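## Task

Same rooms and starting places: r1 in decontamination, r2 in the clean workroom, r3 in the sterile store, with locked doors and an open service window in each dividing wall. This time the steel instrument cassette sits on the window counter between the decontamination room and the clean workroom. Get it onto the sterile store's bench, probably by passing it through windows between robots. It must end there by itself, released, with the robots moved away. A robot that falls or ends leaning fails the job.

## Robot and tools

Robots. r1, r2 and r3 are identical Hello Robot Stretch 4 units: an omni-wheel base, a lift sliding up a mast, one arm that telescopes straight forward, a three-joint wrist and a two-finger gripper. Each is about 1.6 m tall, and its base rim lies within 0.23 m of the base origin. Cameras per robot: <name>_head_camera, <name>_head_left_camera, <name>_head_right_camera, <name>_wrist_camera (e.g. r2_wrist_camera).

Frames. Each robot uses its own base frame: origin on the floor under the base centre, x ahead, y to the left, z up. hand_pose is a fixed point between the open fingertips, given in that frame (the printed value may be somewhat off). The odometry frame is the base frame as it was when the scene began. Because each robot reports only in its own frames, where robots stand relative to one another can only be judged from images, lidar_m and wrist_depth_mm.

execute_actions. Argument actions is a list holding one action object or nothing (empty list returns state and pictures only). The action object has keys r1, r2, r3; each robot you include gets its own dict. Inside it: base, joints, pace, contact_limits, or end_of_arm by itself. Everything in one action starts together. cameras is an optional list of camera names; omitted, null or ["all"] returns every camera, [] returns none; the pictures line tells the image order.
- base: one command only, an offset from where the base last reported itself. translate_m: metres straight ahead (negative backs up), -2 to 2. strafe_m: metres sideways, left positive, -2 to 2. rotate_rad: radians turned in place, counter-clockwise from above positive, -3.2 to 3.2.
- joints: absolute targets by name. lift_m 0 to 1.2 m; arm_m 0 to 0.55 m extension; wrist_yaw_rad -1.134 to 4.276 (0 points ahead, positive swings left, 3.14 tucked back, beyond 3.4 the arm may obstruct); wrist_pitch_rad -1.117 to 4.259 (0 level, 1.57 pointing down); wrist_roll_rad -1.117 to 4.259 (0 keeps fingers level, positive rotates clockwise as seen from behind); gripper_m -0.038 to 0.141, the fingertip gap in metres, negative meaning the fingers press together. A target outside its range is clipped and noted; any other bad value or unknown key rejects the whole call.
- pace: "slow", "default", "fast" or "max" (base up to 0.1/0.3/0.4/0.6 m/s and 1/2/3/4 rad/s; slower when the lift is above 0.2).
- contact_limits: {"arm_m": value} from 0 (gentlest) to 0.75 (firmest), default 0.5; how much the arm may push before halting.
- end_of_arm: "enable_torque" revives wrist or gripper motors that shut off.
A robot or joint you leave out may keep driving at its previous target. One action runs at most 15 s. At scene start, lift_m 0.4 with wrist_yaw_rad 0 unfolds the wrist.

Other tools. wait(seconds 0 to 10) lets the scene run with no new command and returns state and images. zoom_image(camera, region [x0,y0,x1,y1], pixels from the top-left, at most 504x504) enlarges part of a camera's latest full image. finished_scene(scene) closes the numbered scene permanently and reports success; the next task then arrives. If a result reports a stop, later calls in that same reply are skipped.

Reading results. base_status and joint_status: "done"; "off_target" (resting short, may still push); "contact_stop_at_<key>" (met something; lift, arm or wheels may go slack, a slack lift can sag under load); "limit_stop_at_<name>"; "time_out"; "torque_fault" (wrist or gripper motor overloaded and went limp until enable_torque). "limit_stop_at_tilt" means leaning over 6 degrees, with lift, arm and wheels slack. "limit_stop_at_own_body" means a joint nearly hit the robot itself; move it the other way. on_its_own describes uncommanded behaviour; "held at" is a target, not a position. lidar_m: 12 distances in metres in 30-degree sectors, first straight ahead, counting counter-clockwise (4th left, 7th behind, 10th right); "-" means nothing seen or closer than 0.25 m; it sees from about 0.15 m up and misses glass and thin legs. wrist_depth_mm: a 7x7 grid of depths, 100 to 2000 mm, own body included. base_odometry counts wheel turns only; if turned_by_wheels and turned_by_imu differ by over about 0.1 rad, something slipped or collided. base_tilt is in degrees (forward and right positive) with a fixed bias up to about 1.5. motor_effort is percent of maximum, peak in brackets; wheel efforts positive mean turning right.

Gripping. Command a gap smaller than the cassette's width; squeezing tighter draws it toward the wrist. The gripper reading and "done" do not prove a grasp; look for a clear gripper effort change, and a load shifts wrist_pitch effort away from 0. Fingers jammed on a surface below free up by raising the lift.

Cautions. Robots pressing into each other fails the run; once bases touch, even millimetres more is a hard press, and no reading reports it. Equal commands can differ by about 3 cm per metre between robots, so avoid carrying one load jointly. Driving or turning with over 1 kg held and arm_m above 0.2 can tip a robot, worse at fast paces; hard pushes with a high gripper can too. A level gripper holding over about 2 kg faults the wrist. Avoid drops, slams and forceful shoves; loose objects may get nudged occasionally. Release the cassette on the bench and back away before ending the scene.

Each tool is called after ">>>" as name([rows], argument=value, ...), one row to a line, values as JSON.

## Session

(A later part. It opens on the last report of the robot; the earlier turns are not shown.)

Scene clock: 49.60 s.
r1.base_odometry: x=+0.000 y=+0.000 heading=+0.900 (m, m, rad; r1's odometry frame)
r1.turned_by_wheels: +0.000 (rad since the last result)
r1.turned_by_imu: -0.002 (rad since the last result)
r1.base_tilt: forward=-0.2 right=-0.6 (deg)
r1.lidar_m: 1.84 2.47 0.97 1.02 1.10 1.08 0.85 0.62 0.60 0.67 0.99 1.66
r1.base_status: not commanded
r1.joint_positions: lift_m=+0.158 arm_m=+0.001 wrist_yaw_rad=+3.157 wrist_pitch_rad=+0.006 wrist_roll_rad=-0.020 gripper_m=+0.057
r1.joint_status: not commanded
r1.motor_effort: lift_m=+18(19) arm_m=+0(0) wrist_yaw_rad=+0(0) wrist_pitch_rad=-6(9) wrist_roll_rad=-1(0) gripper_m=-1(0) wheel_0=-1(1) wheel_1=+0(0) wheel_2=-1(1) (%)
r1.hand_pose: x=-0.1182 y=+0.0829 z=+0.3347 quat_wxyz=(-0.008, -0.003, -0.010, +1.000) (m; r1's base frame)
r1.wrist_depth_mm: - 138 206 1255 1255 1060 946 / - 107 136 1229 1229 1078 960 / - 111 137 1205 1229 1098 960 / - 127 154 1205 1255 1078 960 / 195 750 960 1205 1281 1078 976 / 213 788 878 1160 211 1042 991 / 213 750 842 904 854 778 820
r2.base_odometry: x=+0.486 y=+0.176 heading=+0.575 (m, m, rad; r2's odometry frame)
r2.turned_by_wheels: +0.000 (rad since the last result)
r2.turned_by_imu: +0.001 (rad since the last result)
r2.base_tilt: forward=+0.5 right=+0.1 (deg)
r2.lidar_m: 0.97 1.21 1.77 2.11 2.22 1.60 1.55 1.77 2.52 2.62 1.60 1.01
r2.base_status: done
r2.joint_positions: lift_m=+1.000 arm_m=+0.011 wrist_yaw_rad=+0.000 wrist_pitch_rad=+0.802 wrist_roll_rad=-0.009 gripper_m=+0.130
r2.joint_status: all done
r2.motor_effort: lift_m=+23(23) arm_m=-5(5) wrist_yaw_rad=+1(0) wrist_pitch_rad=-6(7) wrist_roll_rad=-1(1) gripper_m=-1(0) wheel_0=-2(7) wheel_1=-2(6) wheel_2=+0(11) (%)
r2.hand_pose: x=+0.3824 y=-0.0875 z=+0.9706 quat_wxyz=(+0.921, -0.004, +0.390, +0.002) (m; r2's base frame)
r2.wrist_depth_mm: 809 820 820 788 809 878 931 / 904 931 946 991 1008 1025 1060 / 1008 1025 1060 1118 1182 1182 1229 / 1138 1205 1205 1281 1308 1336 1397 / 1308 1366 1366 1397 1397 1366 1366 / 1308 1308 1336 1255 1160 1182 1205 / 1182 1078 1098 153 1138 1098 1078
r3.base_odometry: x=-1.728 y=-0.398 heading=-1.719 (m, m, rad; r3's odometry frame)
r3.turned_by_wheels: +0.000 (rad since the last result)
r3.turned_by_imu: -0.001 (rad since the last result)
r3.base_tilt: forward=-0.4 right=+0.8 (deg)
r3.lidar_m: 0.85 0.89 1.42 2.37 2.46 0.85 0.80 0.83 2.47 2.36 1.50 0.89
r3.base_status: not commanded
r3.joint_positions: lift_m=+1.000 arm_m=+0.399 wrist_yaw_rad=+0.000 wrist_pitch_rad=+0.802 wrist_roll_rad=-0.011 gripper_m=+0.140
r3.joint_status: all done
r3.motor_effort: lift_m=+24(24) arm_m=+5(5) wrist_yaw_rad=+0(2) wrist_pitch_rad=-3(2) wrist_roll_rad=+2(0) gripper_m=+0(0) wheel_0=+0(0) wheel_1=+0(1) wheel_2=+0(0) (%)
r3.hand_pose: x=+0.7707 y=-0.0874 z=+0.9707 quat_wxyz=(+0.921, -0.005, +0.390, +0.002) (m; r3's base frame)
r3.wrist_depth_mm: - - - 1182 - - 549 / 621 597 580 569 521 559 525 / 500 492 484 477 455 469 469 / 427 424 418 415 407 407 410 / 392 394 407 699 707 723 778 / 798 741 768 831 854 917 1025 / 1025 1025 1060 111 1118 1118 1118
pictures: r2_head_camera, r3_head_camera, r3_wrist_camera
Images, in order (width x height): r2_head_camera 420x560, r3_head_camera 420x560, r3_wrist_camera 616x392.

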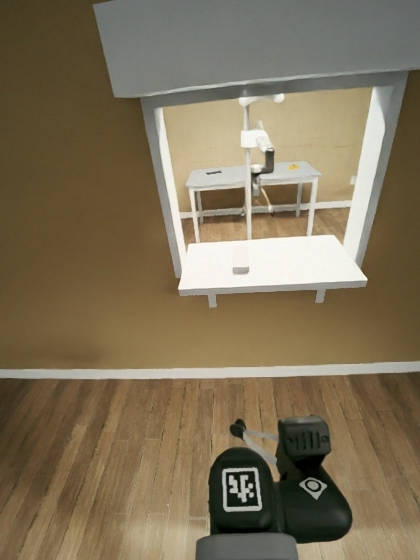

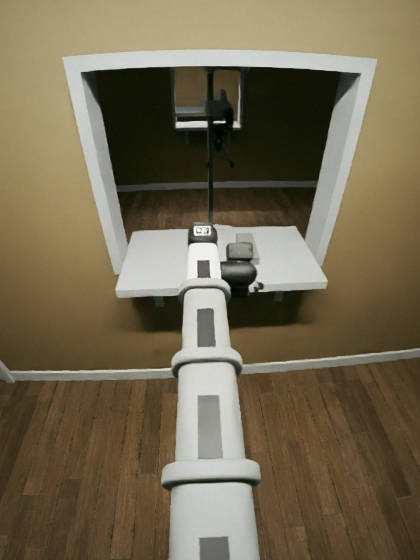

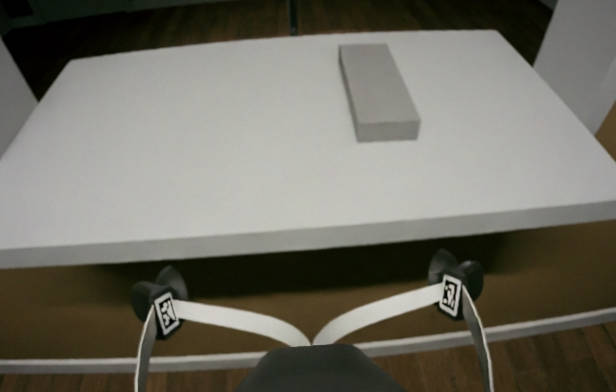

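>>> execute_actions([
  {"r3":{"base":{"strafe_m":-0.085},"joints":{"arm_m":0.5}}},
], cameras=[])

>>> execute_actions([
  {"r3":{"base":{"translate_m":0.26},"joints":{"lift_m":0.97}}},
], cameras=["r2_head_camera","r3_wrist_camera"])

Scene clock: 51.27 s.
r1.base_odometry: x=+0.000 y=+0.000 heading=+0.900 (m, m, rad; r1's odometry frame)
r1.turned_by_wheels: +0.000 (rad since the last result)
r1.turned_by_imu: -0.001 (rad since the last result)
r1.base_tilt: forward=-0.1 right=-0.5 (deg)
r1.lidar_m: 1.79 2.48 0.97 1.02 1.11 1.06 0.82 0.63 0.62 0.68 1.02 1.64
r1.base_status: not commanded
r1.joint_positions: lift_m=+0.158 arm_m=+0.001 wrist_yaw_rad=+3.157 wrist_pitch_rad=+0.006 wrist_roll_rad=-0.020 gripper_m=+0.057
r1.joint_status: not commanded
r1.motor_effort: lift_m=+18(18) arm_m=+0(0) wrist_yaw_rad=+0(0) wrist_pitch_rad=-7(8) wrist_roll_rad=-1(1) gripper_m=-1(1) wheel_0=-1(1) wheel_1=+0(0) wheel_2=-1(1) (%)
r1.hand_pose: x=-0.1182 y=+0.0829 z=+0.3347 quat_wxyz=(-0.008, -0.003, -0.010, +1.000) (m; r1's base frame)
r1.wrist_depth_mm: - 137 205 1255 1255 1042 946 / - 107 136 1229 1255 1078 960 / - 111 137 1255 1255 1078 960 / - 128 154 1229 1229 1098 976 / 196 750 960 1205 1281 1098 976 / 212 778 854 1160 211 1025 976 / 213 768 842 904 854 778 820
r2.base_odometry: x=+0.486 y=+0.176 heading=+0.575 (m, m, rad; r2's odometry frame)
r2.turned_by_wheels: +0.000 (rad since the last result)
r2.turned_by_imu: +0.001 (rad since the last result)
r2.base_tilt: forward=+0.6 right=+0.0 (deg)
r2.lidar_m: 0.95 1.22 1.74 2.11 2.23 1.64 1.54 1.78 2.49 2.62 1.59 1.00
r2.base_status: not commanded
r2.joint_positions: lift_m=+1.000 arm_m=+0.011 wrist_yaw_rad=+0.000 wrist_pitch_rad=+0.802 wrist_roll_rad=-0.009 gripper_m=+0.130
r2.joint_status: not commanded
r2.motor_effort: lift_m=+23(23) arm_m=-5(5) wrist_yaw_rad=+2(3) wrist_pitch_rad=-5(6) wrist_roll_rad=-1(1) gripper_m=-2(3) wheel_0=-2(1) wheel_1=-2(1) wheel_2=+0(0) (%)
r2.hand_pose: x=+0.3824 y=-0.0875 z=+0.9706 quat_wxyz=(+0.921, -0.004, +0.390, +0.002) (m; r2's base frame)
r2.wrist_depth_mm: 809 831 798 798 798 866 931 / 904 917 960 976 991 1008 1042 / 1025 1008 1042 1098 1138 1182 1205 / 1138 1229 1205 1281 1308 1336 1397 / 1308 1366 1397 1397 1464 1336 1366 / 1336 1255 1229 1255 1182 1160 1205 / 1160 1118 1098 153 1118 1078 1078
r3.base_odometry: x=-1.812 y=-0.386 heading=-1.719 (m, m, rad; r3's odometry frame)
r3.turned_by_wheels: +0.000 (rad since the last result)
r3.turned_by_imu: +0.000 (rad since the last result)
r3.base_tilt: forward=-0.3 right=+0.8 (deg)
r3.lidar_m: 0.87 0.92 1.44 2.46 2.54 0.85 0.78 0.83 2.38 2.27 1.49 0.92
r3.base_status: done
r3.joint_positions: lift_m=+1.000 arm_m=+0.499 wrist_yaw_rad=+0.000 wrist_pitch_rad=+0.802 wrist_roll_rad=-0.011 gripper_m=+0.140
r3.joint_status: all done
r3.motor_effort: lift_m=+24(24) arm_m=+4(5) wrist_yaw_rad=+0(2) wrist_pitch_rad=-4(3) wrist_roll_rad=+0(0) gripper_m=+1(0) wheel_0=+1(8) wheel_1=-1(7) wheel_2=+0(2) (%)
r3.hand_pose: x=+0.8708 y=-0.0874 z=+0.9707 quat_wxyz=(+0.921, -0.005, +0.390, +0.002) (m; r3's base frame)
r3.wrist_depth_mm: - - - - - - 430 / - 591 574 554 559 554 436 / 500 492 480 439 473 469 436 / 427 424 418 392 410 407 402 / 375 373 368 366 364 355 355 / 330 314 324 327 332 332 768 / 741 759 798 111 878 976 1008
pictures: none
No camera images: the call's "cameras" was empty. Leave "cameras" out to get every camera's image.

Scene clock: 53.60 s.
r1.base_odometry: x=+0.000 y=+0.000 heading=+0.900 (m, m, rad; r1's odometry frame)
r1.turned_by_wheels: +0.000 (rad since the last result)
r1.turned_by_imu: -0.001 (rad since the last result)
r1.base_tilt: forward=-0.1 right=-0.5 (deg)
r1.lidar_m: 1.80 2.44 0.97 1.04 1.11 1.07 0.85 0.64 0.62 0.67 1.04 1.65
r1.base_status: not commanded
r1.joint_positions: lift_m=+0.158 arm_m=+0.001 wrist_yaw_rad=+3.157 wrist_pitch_rad=+0.006 wrist_roll_rad=-0.020 gripper_m=+0.057
r1.joint_status: not commanded
r1.motor_effort: lift_m=+18(18) arm_m=+0(0) wrist_yaw_rad=+0(0) wrist_pitch_rad=-6(7) wrist_roll_rad=-1(1) gripper_m=-3(1) wheel_0=-1(1) wheel_1=+0(0) wheel_2=-1(1) (%)
r1.hand_pose: x=-0.1182 y=+0.0829 z=+0.3347 quat_wxyz=(-0.008, -0.003, -0.010, +1.000) (m; r1's base frame)
r1.wrist_depth_mm: - 137 205 1255 1229 1078 946 / - 107 136 1255 1255 1078 946 / - 111 137 1229 1255 1078 976 / - 128 154 1229 1281 1078 976 / 195 759 946 1205 1308 1098 976 / 213 778 866 1160 211 1025 960 / 213 759 831 891 842 778 831
r2.base_odometry: x=+0.486 y=+0.176 heading=+0.575 (m, m, rad; r2's odometry frame)
r2.turned_by_wheels: +0.000 (rad since the last result)
r2.turned_by_imu: +0.001 (rad since the last result)
r2.base_tilt: forward=+0.5 right=+0.0 (deg)
r2.lidar_m: 0.95 1.23 1.77 2.11 2.22 1.61 1.54 1.78 2.51 2.61 1.60 0.99
r2.base_status: not commanded
r2.joint_positions: lift_m=+1.000 arm_m=+0.011 wrist_yaw_rad=+0.000 wrist_pitch_rad=+0.802 wrist_roll_rad=-0.009 gripper_m=+0.130
r2.joint_status: not commanded
r2.motor_effort: lift_m=+23(23) arm_m=-5(5) wrist_yaw_rad=+2(3) wrist_pitch_rad=-6(6) wrist_roll_rad=+0(1) gripper_m=-3(2) wheel_0=-2(2) wheel_1=-1(2) wheel_2=+0(0) (%)
r2.hand_pose: x=+0.3824 y=-0.0875 z=+0.9706 quat_wxyz=(+0.921, -0.004, +0.390, +0.002) (m; r2's base frame)
r2.wrist_depth_mm: 809 842 820 778 809 891 960 / 904 931 946 976 1008 1060 1060 / 991 1042 1078 1098 1118 1182 1229 / 1160 1182 1229 1255 1281 1397 1464 / 1281 1397 1366 1397 1430 1397 1336 / 1308 1308 1281 1281 1160 1205 1205 / 1160 1098 1118 153 1118 1118 1078
r3.base_odometry: x=-1.851 y=-0.643 heading=-1.719 (m, m, rad; r3's odometry frame)
r3.turned_by_wheels: +0.000 (rad since the last result)
r3.turned_by_imu: +0.000 (rad since the last result)
r3.base_tilt: forward=-0.3 right=+0.8 (deg)
r3.lidar_m: 0.59 0.63 1.06 2.47 2.56 1.11 1.05 1.09 2.37 2.24 1.12 0.65
r3.base_status: done
r3.joint_positions: lift_m=+0.970 arm_m=+0.499 wrist_yaw_rad=+0.000 wrist_pitch_rad=+0.802 wrist_roll_rad=-0.011 gripper_m=+0.140
r3.joint_status: all done
r3.motor_effort: lift_m=+16(24) arm_m=+4(4) wrist_yaw_rad=-1(0) wrist_pitch_rad=-3(3) wrist_roll_rad=+2(0) gripper_m=+1(1) wheel_0=+3(8) wheel_1=+2(4) wheel_2=+1(9) (%)
r3.hand_pose: x=+0.8708 y=-0.0874 z=+0.9413 quat_wxyz=(+0.921, -0.005, +0.390, +0.002) (m; r3's base frame)
r3.wrist_depth_mm: - - - - - - - / - - - - - - - / 1921 1863 1808 1576 1756 1808 1756 / 384 382 379 373 370 368 364 / 336 336 332 298 312 324 319 / 298 286 283 262 259 278 285 / 272 266 272 111 243 260 -
pictures: r2_head_camera, r3_wrist_camera
Images, in order (width x height): r2_head_camera 420x560, r3_wrist_camera 616x392.

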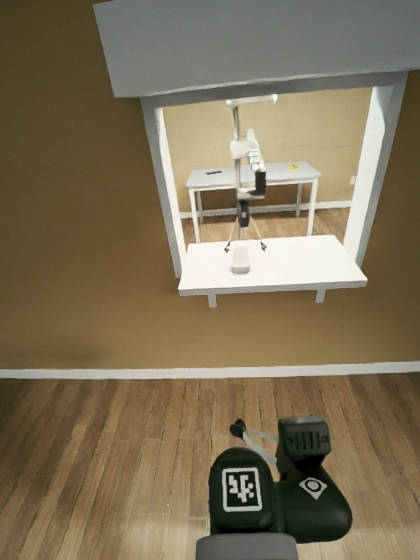

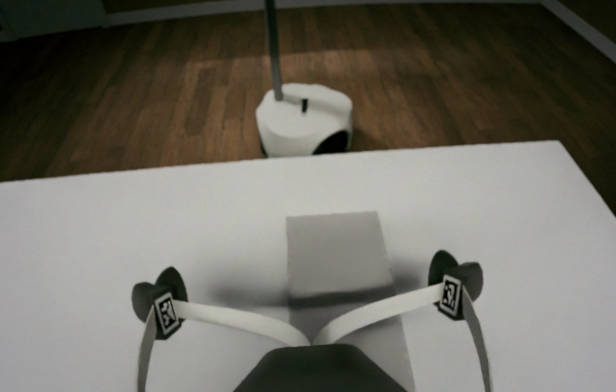

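>>> execute_actions([
  {"r3":{"base":{"strafe_m":-0.03},"joints":{"arm_m":0.47}}},
], cameras=[])

>>> execute_actions([
  {"r3":{"joints":{"lift_m":0.916}}},
], cameras=["r3_wrist_camera"])

>>> execute_actions([
  {"r3":{"joints":{"gripper_m":0.0}}},
], cameras=[])

>>> execute_actions([
  {"r3":{"joints":{"lift_m":0.97}}},
], cameras=["r3_wrist_camera","r2_head_camera"])

Scene clock: 54.83 s.
r1.base_odometry: x=+0.000 y=+0.000 heading=+0.900 (m, m, rad; r1's odometry frame)
r1.turned_by_wheels: +0.000 (rad since the last result)
r1.turned_by_imu: +0.000 (rad since the last result)
r1.base_tilt: forward=-0.3 right=-0.6 (deg)
r1.lidar_m: 1.84 2.47 0.96 1.06 1.10 1.06 0.84 0.64 0.62 0.68 1.01 1.67
r1.base_status: not commanded
r1.joint_positions: lift_m=+0.158 arm_m=+0.001 wrist_yaw_rad=+3.157 wrist_pitch_rad=+0.006 wrist_roll_rad=-0.020 gripper_m=+0.057
r1.joint_status: not commanded
r1.motor_effort: lift_m=+19(18) arm_m=+0(0) wrist_yaw_rad=+0(0) wrist_pitch_rad=-8(9) wrist_roll_rad=-1(0) gripper_m=-1(0) wheel_0=-1(1) wheel_1=+0(0) wheel_2=-1(1) (%)
r1.hand_pose: x=-0.1182 y=+0.0829 z=+0.3347 quat_wxyz=(-0.008, -0.003, -0.010, +1.000) (m; r1's base frame)
r1.wrist_depth_mm: - 137 205 1281 1281 1078 946 / - 107 136 1255 1255 1078 946 / - 111 137 1229 1281 1098 960 / - 127 154 1229 1308 1098 960 / 195 759 976 1205 1281 1098 991 / 212 768 854 1138 211 1025 976 / 213 750 842 891 866 778 820
r2.base_odometry: x=+0.486 y=+0.176 heading=+0.575 (m, m, rad; r2's odometry frame)
r2.turned_by_wheels: +0.000 (rad since the last result)
r2.turned_by_imu: +0.000 (rad since the last result)
r2.base_tilt: forward=+0.6 right=+0.0 (deg)
r2.lidar_m: 0.96 1.24 1.75 2.11 2.24 1.64 1.54 1.77 2.49 2.62 1.61 0.98
r2.base_status: not commanded
r2.joint_positions: lift_m=+1.000 arm_m=+0.011 wrist_yaw_rad=+0.000 wrist_pitch_rad=+0.802 wrist_roll_rad=-0.009 gripper_m=+0.130
r2.joint_status: not commanded
r2.motor_effort: lift_m=+23(23) arm_m=-5(5) wrist_yaw_rad=+3(2) wrist_pitch_rad=-5(6) wrist_roll_rad=+0(1) gripper_m=-1(0) wheel_0=-1(2) wheel_1=-2(2) wheel_2=+0(0) (%)
r2.hand_pose: x=+0.3824 y=-0.0875 z=+0.9706 quat_wxyz=(+0.921, -0.004, +0.390, +0.002) (m; r2's base frame)
r2.wrist_depth_mm: 809 842 820 798 809 878 946 / 904 917 960 976 1008 1025 1060 / 1008 1042 1025 1138 1182 1182 1255 / 1138 1182 1229 1281 1308 1336 1397 / 1308 1397 1366 1397 1397 1366 1397 / 1308 1281 1281 1281 1182 1205 1182 / 1160 1138 1118 153 1118 1060 1060
r3.base_odometry: x=-1.880 y=-0.638 heading=-1.719 (m, m, rad; r3's odometry frame)
r3.turned_by_wheels: +0.000 (rad since the last result)
r3.turned_by_imu: +0.000 (rad since the last result)
r3.base_tilt: forward=-0.3 right=+0.8 (deg)
r3.lidar_m: 0.61 0.65 1.08 2.50 2.58 1.10 1.05 1.09 2.35 2.22 1.11 0.64
r3.base_status: done
r3.joint_positions: lift_m=+0.970 arm_m=+0.471 wrist_yaw_rad=+0.000 wrist_pitch_rad=+0.802 wrist_roll_rad=-0.011 gripper_m=+0.140
r3.joint_status: all done
r3.motor_effort: lift_m=+16(16) arm_m=-4(4) wrist_yaw_rad=+0(1) wrist_pitch_rad=-3(3) wrist_roll_rad=+0(3) gripper_m=+0(1) wheel_0=+0(10) wheel_1=-1(8) wheel_2=+1(0) (%)
r3.hand_pose: x=+0.8423 y=-0.0874 z=+0.9413 quat_wxyz=(+0.921, -0.005, +0.390, +0.002) (m; r3's base frame)
r3.wrist_depth_mm: - - - - - - - / - - - 1756 - - - / 1921 1863 1808 433 427 427 1808 / 384 382 377 332 370 368 370 / 336 336 332 291 327 324 320 / 297 283 274 260 279 278 285 / 272 266 266 111 267 260 -
pictures: none
No camera images: the call's "cameras" was empty. Leave "cameras" out to get every camera's image.

Scene clock: 55.97 s.
r1.base_odometry: x=+0.000 y=+0.000 heading=+0.900 (m, m, rad; r1's odometry frame)
r1.turned_by_wheels: +0.000 (rad since the last result)
r1.turned_by_imu: +0.000 (rad since the last result)
r1.base_tilt: forward=-0.2 right=-0.5 (deg)
r1.lidar_m: 1.83 2.46 0.98 1.03 1.10 1.06 0.84 0.64 0.62 0.68 1.03 1.63
r1.base_status: not commanded
r1.joint_positions: lift_m=+0.158 arm_m=+0.001 wrist_yaw_rad=+3.157 wrist_pitch_rad=+0.006 wrist_roll_rad=-0.020 gripper_m=+0.057
r1.joint_status: not commanded
r1.motor_effort: lift_m=+18(18) arm_m=+0(0) wrist_yaw_rad=+0(0) wrist_pitch_rad=-7(7) wrist_roll_rad=-1(1) gripper_m=+1(0) wheel_0=-1(1) wheel_1=+0(0) wheel_2=-1(1) (%)
r1.hand_pose: x=-0.1182 y=+0.0829 z=+0.3347 quat_wxyz=(-0.008, -0.003, -0.010, +1.000) (m; r1's base frame)
r1.wrist_depth_mm: - 137 205 1255 1229 1060 946 / - 107 137 1255 1255 1098 960 / - 111 137 1255 1281 1098 960 / - 127 154 1229 1281 1098 976 / 195 759 960 1229 1281 1098 976 / 212 778 866 1160 211 1025 960 / 213 750 831 891 854 788 820
r2.base_odometry: x=+0.486 y=+0.176 heading=+0.575 (m, m, rad; r2's odometry frame)
r2.turned_by_wheels: +0.000 (rad since the last result)
r2.turned_by_imu: +0.000 (rad since the last result)
r2.base_tilt: forward=+0.5 right=+0.0 (deg)
r2.lidar_m: 0.97 1.22 1.76 2.10 2.23 1.61 1.53 1.77 2.50 2.62 1.61 0.97
r2.base_status: not commanded
r2.joint_positions: lift_m=+1.000 arm_m=+0.011 wrist_yaw_rad=+0.000 wrist_pitch_rad=+0.802 wrist_roll_rad=-0.009 gripper_m=+0.130
r2.joint_status: not commanded
r2.motor_effort: lift_m=+23(23) arm_m=-5(5) wrist_yaw_rad=+3(3) wrist_pitch_rad=-6(5) wrist_roll_rad=-1(0) gripper_m=-3(2) wheel_0=-2(2) wheel_1=-1(2) wheel_2=+0(0) (%)
r2.hand_pose: x=+0.3824 y=-0.0875 z=+0.9706 quat_wxyz=(+0.921, -0.004, +0.390, +0.002) (m; r2's base frame)
r2.wrist_depth_mm: 831 809 809 788 809 878 976 / 904 917 991 960 1008 1025 1042 / 1008 1042 1078 1098 1182 1160 1229 / 1138 1182 1229 1255 1308 1366 1397 / 1336 1366 1397 1366 1397 1430 1336 / 1366 1308 1281 1255 1160 1182 1205 / 1182 1118 1098 153 1118 1098 1060
r3.base_odometry: x=-1.880 y=-0.638 heading=-1.719 (m, m, rad; r3's odometry frame)
r3.turned_by_wheels: +0.000 (rad since the last result)
r3.turned_by_imu: +0.000 (rad since the last result)
r3.base_tilt: forward=-0.3 right=+0.7 (deg)
r3.lidar_m: 0.61 0.64 1.06 2.49 2.59 1.13 1.06 1.10 2.35 2.21 1.11 0.64
r3.base_status: not commanded
r3.joint_positions: lift_m=+0.916 arm_m=+0.471 wrist_yaw_rad=+0.000 wrist_pitch_rad=+0.802 wrist_roll_rad=-0.011 gripper_m=+0.140
r3.joint_status: all done
r3.motor_effort: lift_m=+15(19) arm_m=-4(4) wrist_yaw_rad=+0(0) wrist_pitch_rad=-4(4) wrist_roll_rad=+0(1) gripper_m=-1(1) wheel_0=+0(0) wheel_1=-1(1) wheel_2=+1(1) (%)
r3.hand_pose: x=+0.8423 y=-0.0874 z=+0.8873 quat_wxyz=(+0.921, -0.005, +0.390, +0.002) (m; r3's base frame)
r3.wrist_depth_mm: - - - - - - - / - - - 1618 - - - / 366 357 353 345 345 342 342 / 312 309 297 257 297 296 293 / 271 270 262 227 263 260 257 / 239 229 209 203 224 224 229 / 218 214 211 111 211 210 -
pictures: r3_wrist_camera
Images, in order (width x height): r3_wrist_camera 616x392.

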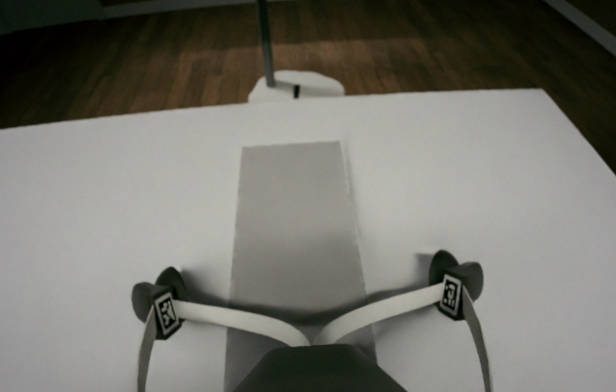

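Scene clock: 58.33 s.
r1.base_odometry: x=+0.000 y=+0.000 heading=+0.900 (m, m, rad; r1's odometry frame)
r1.turned_by_wheels: +0.000 (rad since the last result)
r1.turned_by_imu: -0.001 (rad since the last result)
r1.base_tilt: forward=-0.2 right=-0.6 (deg)
r1.lidar_m: 1.83 2.45 0.99 1.05 1.10 1.08 0.83 0.65 0.59 0.66 1.01 1.65
r1.base_status: not commanded
r1.joint_positions: lift_m=+0.158 arm_m=+0.001 wrist_yaw_rad=+3.157 wrist_pitch_rad=+0.006 wrist_roll_rad=-0.020 gripper_m=+0.057
r1.joint_status: not commanded
r1.motor_effort: lift_m=+18(18) arm_m=+0(0) wrist_yaw_rad=+0(0) wrist_pitch_rad=-6(7) wrist_roll_rad=+0(1) gripper_m=-4(2) wheel_0=-1(1) wheel_1=+0(0) wheel_2=-1(1) (%)
r1.hand_pose: x=-0.1182 y=+0.0829 z=+0.3347 quat_wxyz=(-0.008, -0.003, -0.010, +1.000) (m; r1's base frame)
r1.wrist_depth_mm: - 138 204 1229 1255 1042 946 / - 107 137 1229 1255 1078 946 / - 111 137 1205 1255 1118 960 / - 128 154 1229 1281 1098 960 / 195 759 960 1229 1281 1098 976 / 213 778 866 1138 210 1025 976 / 213 759 854 904 866 788 820
r2.base_odometry: x=+0.486 y=+0.176 heading=+0.575 (m, m, rad; r2's odometry frame)
r2.turned_by_wheels: +0.000 (rad since the last result)
r2.turned_by_imu: +0.001 (rad since the last result)
r2.base_tilt: forward=+0.6 right=+0.1 (deg)
r2.lidar_m: 0.94 1.22 1.75 2.11 2.24 1.62 1.53 1.78 2.51 2.62 1.57 0.98
r2.base_status: not commanded
r2.joint_positions: lift_m=+1.000 arm_m=+0.011 wrist_yaw_rad=+0.000 wrist_pitch_rad=+0.802 wrist_roll_rad=-0.009 gripper_m=+0.130
r2.joint_status: not commanded
r2.motor_effort: lift_m=+23(23) arm_m=-5(5) wrist_yaw_rad=+2(1) wrist_pitch_rad=-5(5) wrist_roll_rad=-2(0) gripper_m=-1(1) wheel_0=-1(2) wheel_1=-2(2) wheel_2=+0(0) (%)
r2.hand_pose: x=+0.3824 y=-0.0875 z=+0.9706 quat_wxyz=(+0.921, -0.004, +0.390, +0.002) (m; r2's base frame)
r2.wrist_depth_mm: 809 820 820 798 809 866 931 / 904 946 931 960 1008 1025 1060 / 991 1042 1042 1118 1118 1205 1205 / 1138 1182 1255 1255 1336 1366 1430 / 1308 1366 1366 1366 1464 1366 1336 / 1308 1255 1308 1255 1182 1182 1182 / 1182 1118 1098 153 1118 1078 1078
r3.base_odometry: x=-1.880 y=-0.638 heading=-1.719 (m, m, rad; r3's odometry frame)
r3.turned_by_wheels: +0.000 (rad since the last result)
r3.turned_by_imu: -0.001 (rad since the last result)
r3.base_tilt: forward=-0.3 right=+0.8 (deg)
r3.lidar_m: 0.60 0.64 1.05 2.50 2.59 1.12 1.06 1.10 2.35 2.22 1.11 0.63
r3.base_status: not commanded
r3.joint_positions: lift_m=+0.916 arm_m=+0.471 wrist_yaw_rad=+0.000 wrist_pitch_rad=+0.804 wrist_roll_rad=-0.011 gripper_m=+0.001
r3.joint_status: all done
r3.motor_effort: lift_m=+17(17) arm_m=-4(4) wrist_yaw_rad=-1(2) wrist_pitch_rad=-10(10) wrist_roll_rad=+3(1) gripper_m=-39(39) wheel_0=+0(0) wheel_1=-1(1) wheel_2=+0(0) (%)
r3.hand_pose: x=+0.8418 y=-0.0874 z=+0.8867 quat_wxyz=(+0.920, -0.005, +0.391, +0.002) (m; r3's base frame)
r3.wrist_depth_mm: - - - - - - - / - - - 1618 1983 1983 1983 / 362 353 347 343 340 338 334 / 307 304 293 243 294 291 290 / 268 268 259 214 255 258 255 / 237 236 191 190 187 177 228 / 217 208 208 111 206 207 -
pictures: none
No camera images: the call's "cameras" was empty. Leave "cameras" out to get every camera's image.

Scene clock: 59.47 s.
r1.base_odometry: x=+0.000 y=+0.000 heading=+0.900 (m, m, rad; r1's odometry frame)
r1.turned_by_wheels: +0.000 (rad since the last result)
r1.turned_by_imu: +0.000 (rad since the last result)
r1.base_tilt: forward=-0.1 right=-0.6 (deg)
r1.lidar_m: 1.85 2.46 0.99 1.02 1.08 1.07 0.81 0.64 0.60 0.68 1.00 1.64
r1.base_status: not commanded
r1.joint_positions: lift_m=+0.158 arm_m=+0.001 wrist_yaw_rad=+3.157 wrist_pitch_rad=+0.006 wrist_roll_rad=-0.020 gripper_m=+0.057
r1.joint_status: not commanded
r1.motor_effort: lift_m=+18(18) arm_m=+0(0) wrist_yaw_rad=+0(0) wrist_pitch_rad=-7(8) wrist_roll_rad=+0(0) gripper_m=-3(3) wheel_0=-1(1) wheel_1=+0(0) wheel_2=-1(1) (%)
r1.hand_pose: x=-0.1182 y=+0.0829 z=+0.3347 quat_wxyz=(-0.008, -0.003, -0.010, +1.000) (m; r1's base frame)
r1.wrist_depth_mm: - 137 205 1255 1255 1078 960 / - 107 136 1255 1255 1078 946 / - 111 137 1205 1255 1098 946 / - 128 154 1229 1281 1098 976 / 195 759 946 1229 1281 1118 976 / 212 778 866 1160 211 1025 960 / 213 759 854 891 854 788 820
r2.base_odometry: x=+0.486 y=+0.176 heading=+0.575 (m, m, rad; r2's odometry frame)
r2.turned_by_wheels: +0.000 (rad since the last result)
r2.turned_by_imu: +0.000 (rad since the last result)
r2.base_tilt: forward=+0.5 right=+0.1 (deg)
r2.lidar_m: 0.96 1.23 1.76 2.11 2.23 1.61 1.54 1.78 2.50 2.63 1.61 0.98
r2.base_status: not commanded
r2.joint_positions: lift_m=+1.000 arm_m=+0.011 wrist_yaw_rad=+0.000 wrist_pitch_rad=+0.802 wrist_roll_rad=-0.009 gripper_m=+0.130
r2.joint_status: not commanded
r2.motor_effort: lift_m=+23(23) arm_m=-5(5) wrist_yaw_rad=+2(2) wrist_pitch_rad=-7(5) wrist_roll_rad=-1(0) gripper_m=+0(1) wheel_0=-2(2) wheel_1=-2(2) wheel_2=-1(0) (%)
r2.hand_pose: x=+0.3824 y=-0.0875 z=+0.9706 quat_wxyz=(+0.921, -0.004, +0.390, +0.002) (m; r2's base frame)
r2.wrist_depth_mm: 820 831 820 809 798 878 931 / 917 931 960 976 1008 1042 1060 / 1008 1042 1078 1098 1118 1160 1229 / 1118 1160 1229 1308 1308 1366 1430 / 1308 1366 1397 1430 1366 1397 1336 / 1366 1308 1281 1229 1182 1205 1229 / 1160 1098 1078 153 1118 1078 1098
r3.base_odometry: x=-1.880 y=-0.638 heading=-1.719 (m, m, rad; r3's odometry frame)
r3.turned_by_wheels: +0.000 (rad since the last result)
r3.turned_by_imu: +0.000 (rad since the last result)
r3.base_tilt: forward=-0.3 right=+0.8 (deg)
r3.lidar_m: 0.60 0.63 1.07 2.49 2.58 1.11 1.06 1.10 2.35 2.22 1.12 0.64
r3.base_status: not commanded
r3.joint_positions: lift_m=+0.970 arm_m=+0.471 wrist_yaw_rad=+0.000 wrist_pitch_rad=+0.804 wrist_roll_rad=-0.011 gripper_m=+0.001
r3.joint_status: all done
r3.motor_effort: lift_m=+26(28) arm_m=-4(4) wrist_yaw_rad=-1(0) wrist_pitch_rad=-11(12) wrist_roll_rad=-2(1) gripper_m=-39(40) wheel_0=+0(0) wheel_1=-1(1) wheel_2=+1(0) (%)
r3.hand_pose: x=+0.8418 y=-0.0874 z=+0.9399 quat_wxyz=(+0.920, -0.005, +0.391, +0.002) (m; r3's base frame)
r3.wrist_depth_mm: - - - - - - - / - - - 1708 - - - / 1863 1863 1808 424 421 418 1756 / 382 377 364 244 366 362 366 / 332 332 324 215 317 320 317 / 294 293 191 190 186 177 281 / 268 259 258 111 255 256 -
pictures: r2_head_camera, r3_wrist_camera
Images, in order (width x height): r2_head_camera 420x560, r3_wrist_camera 616x392.

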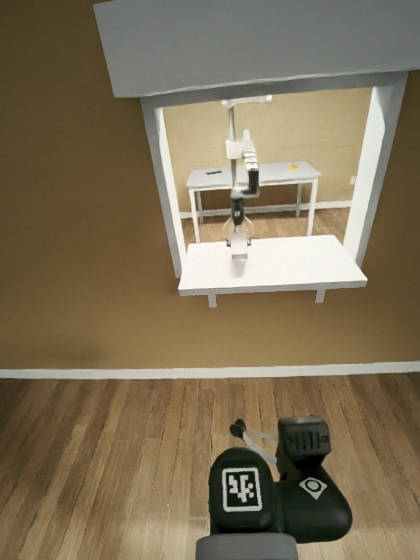

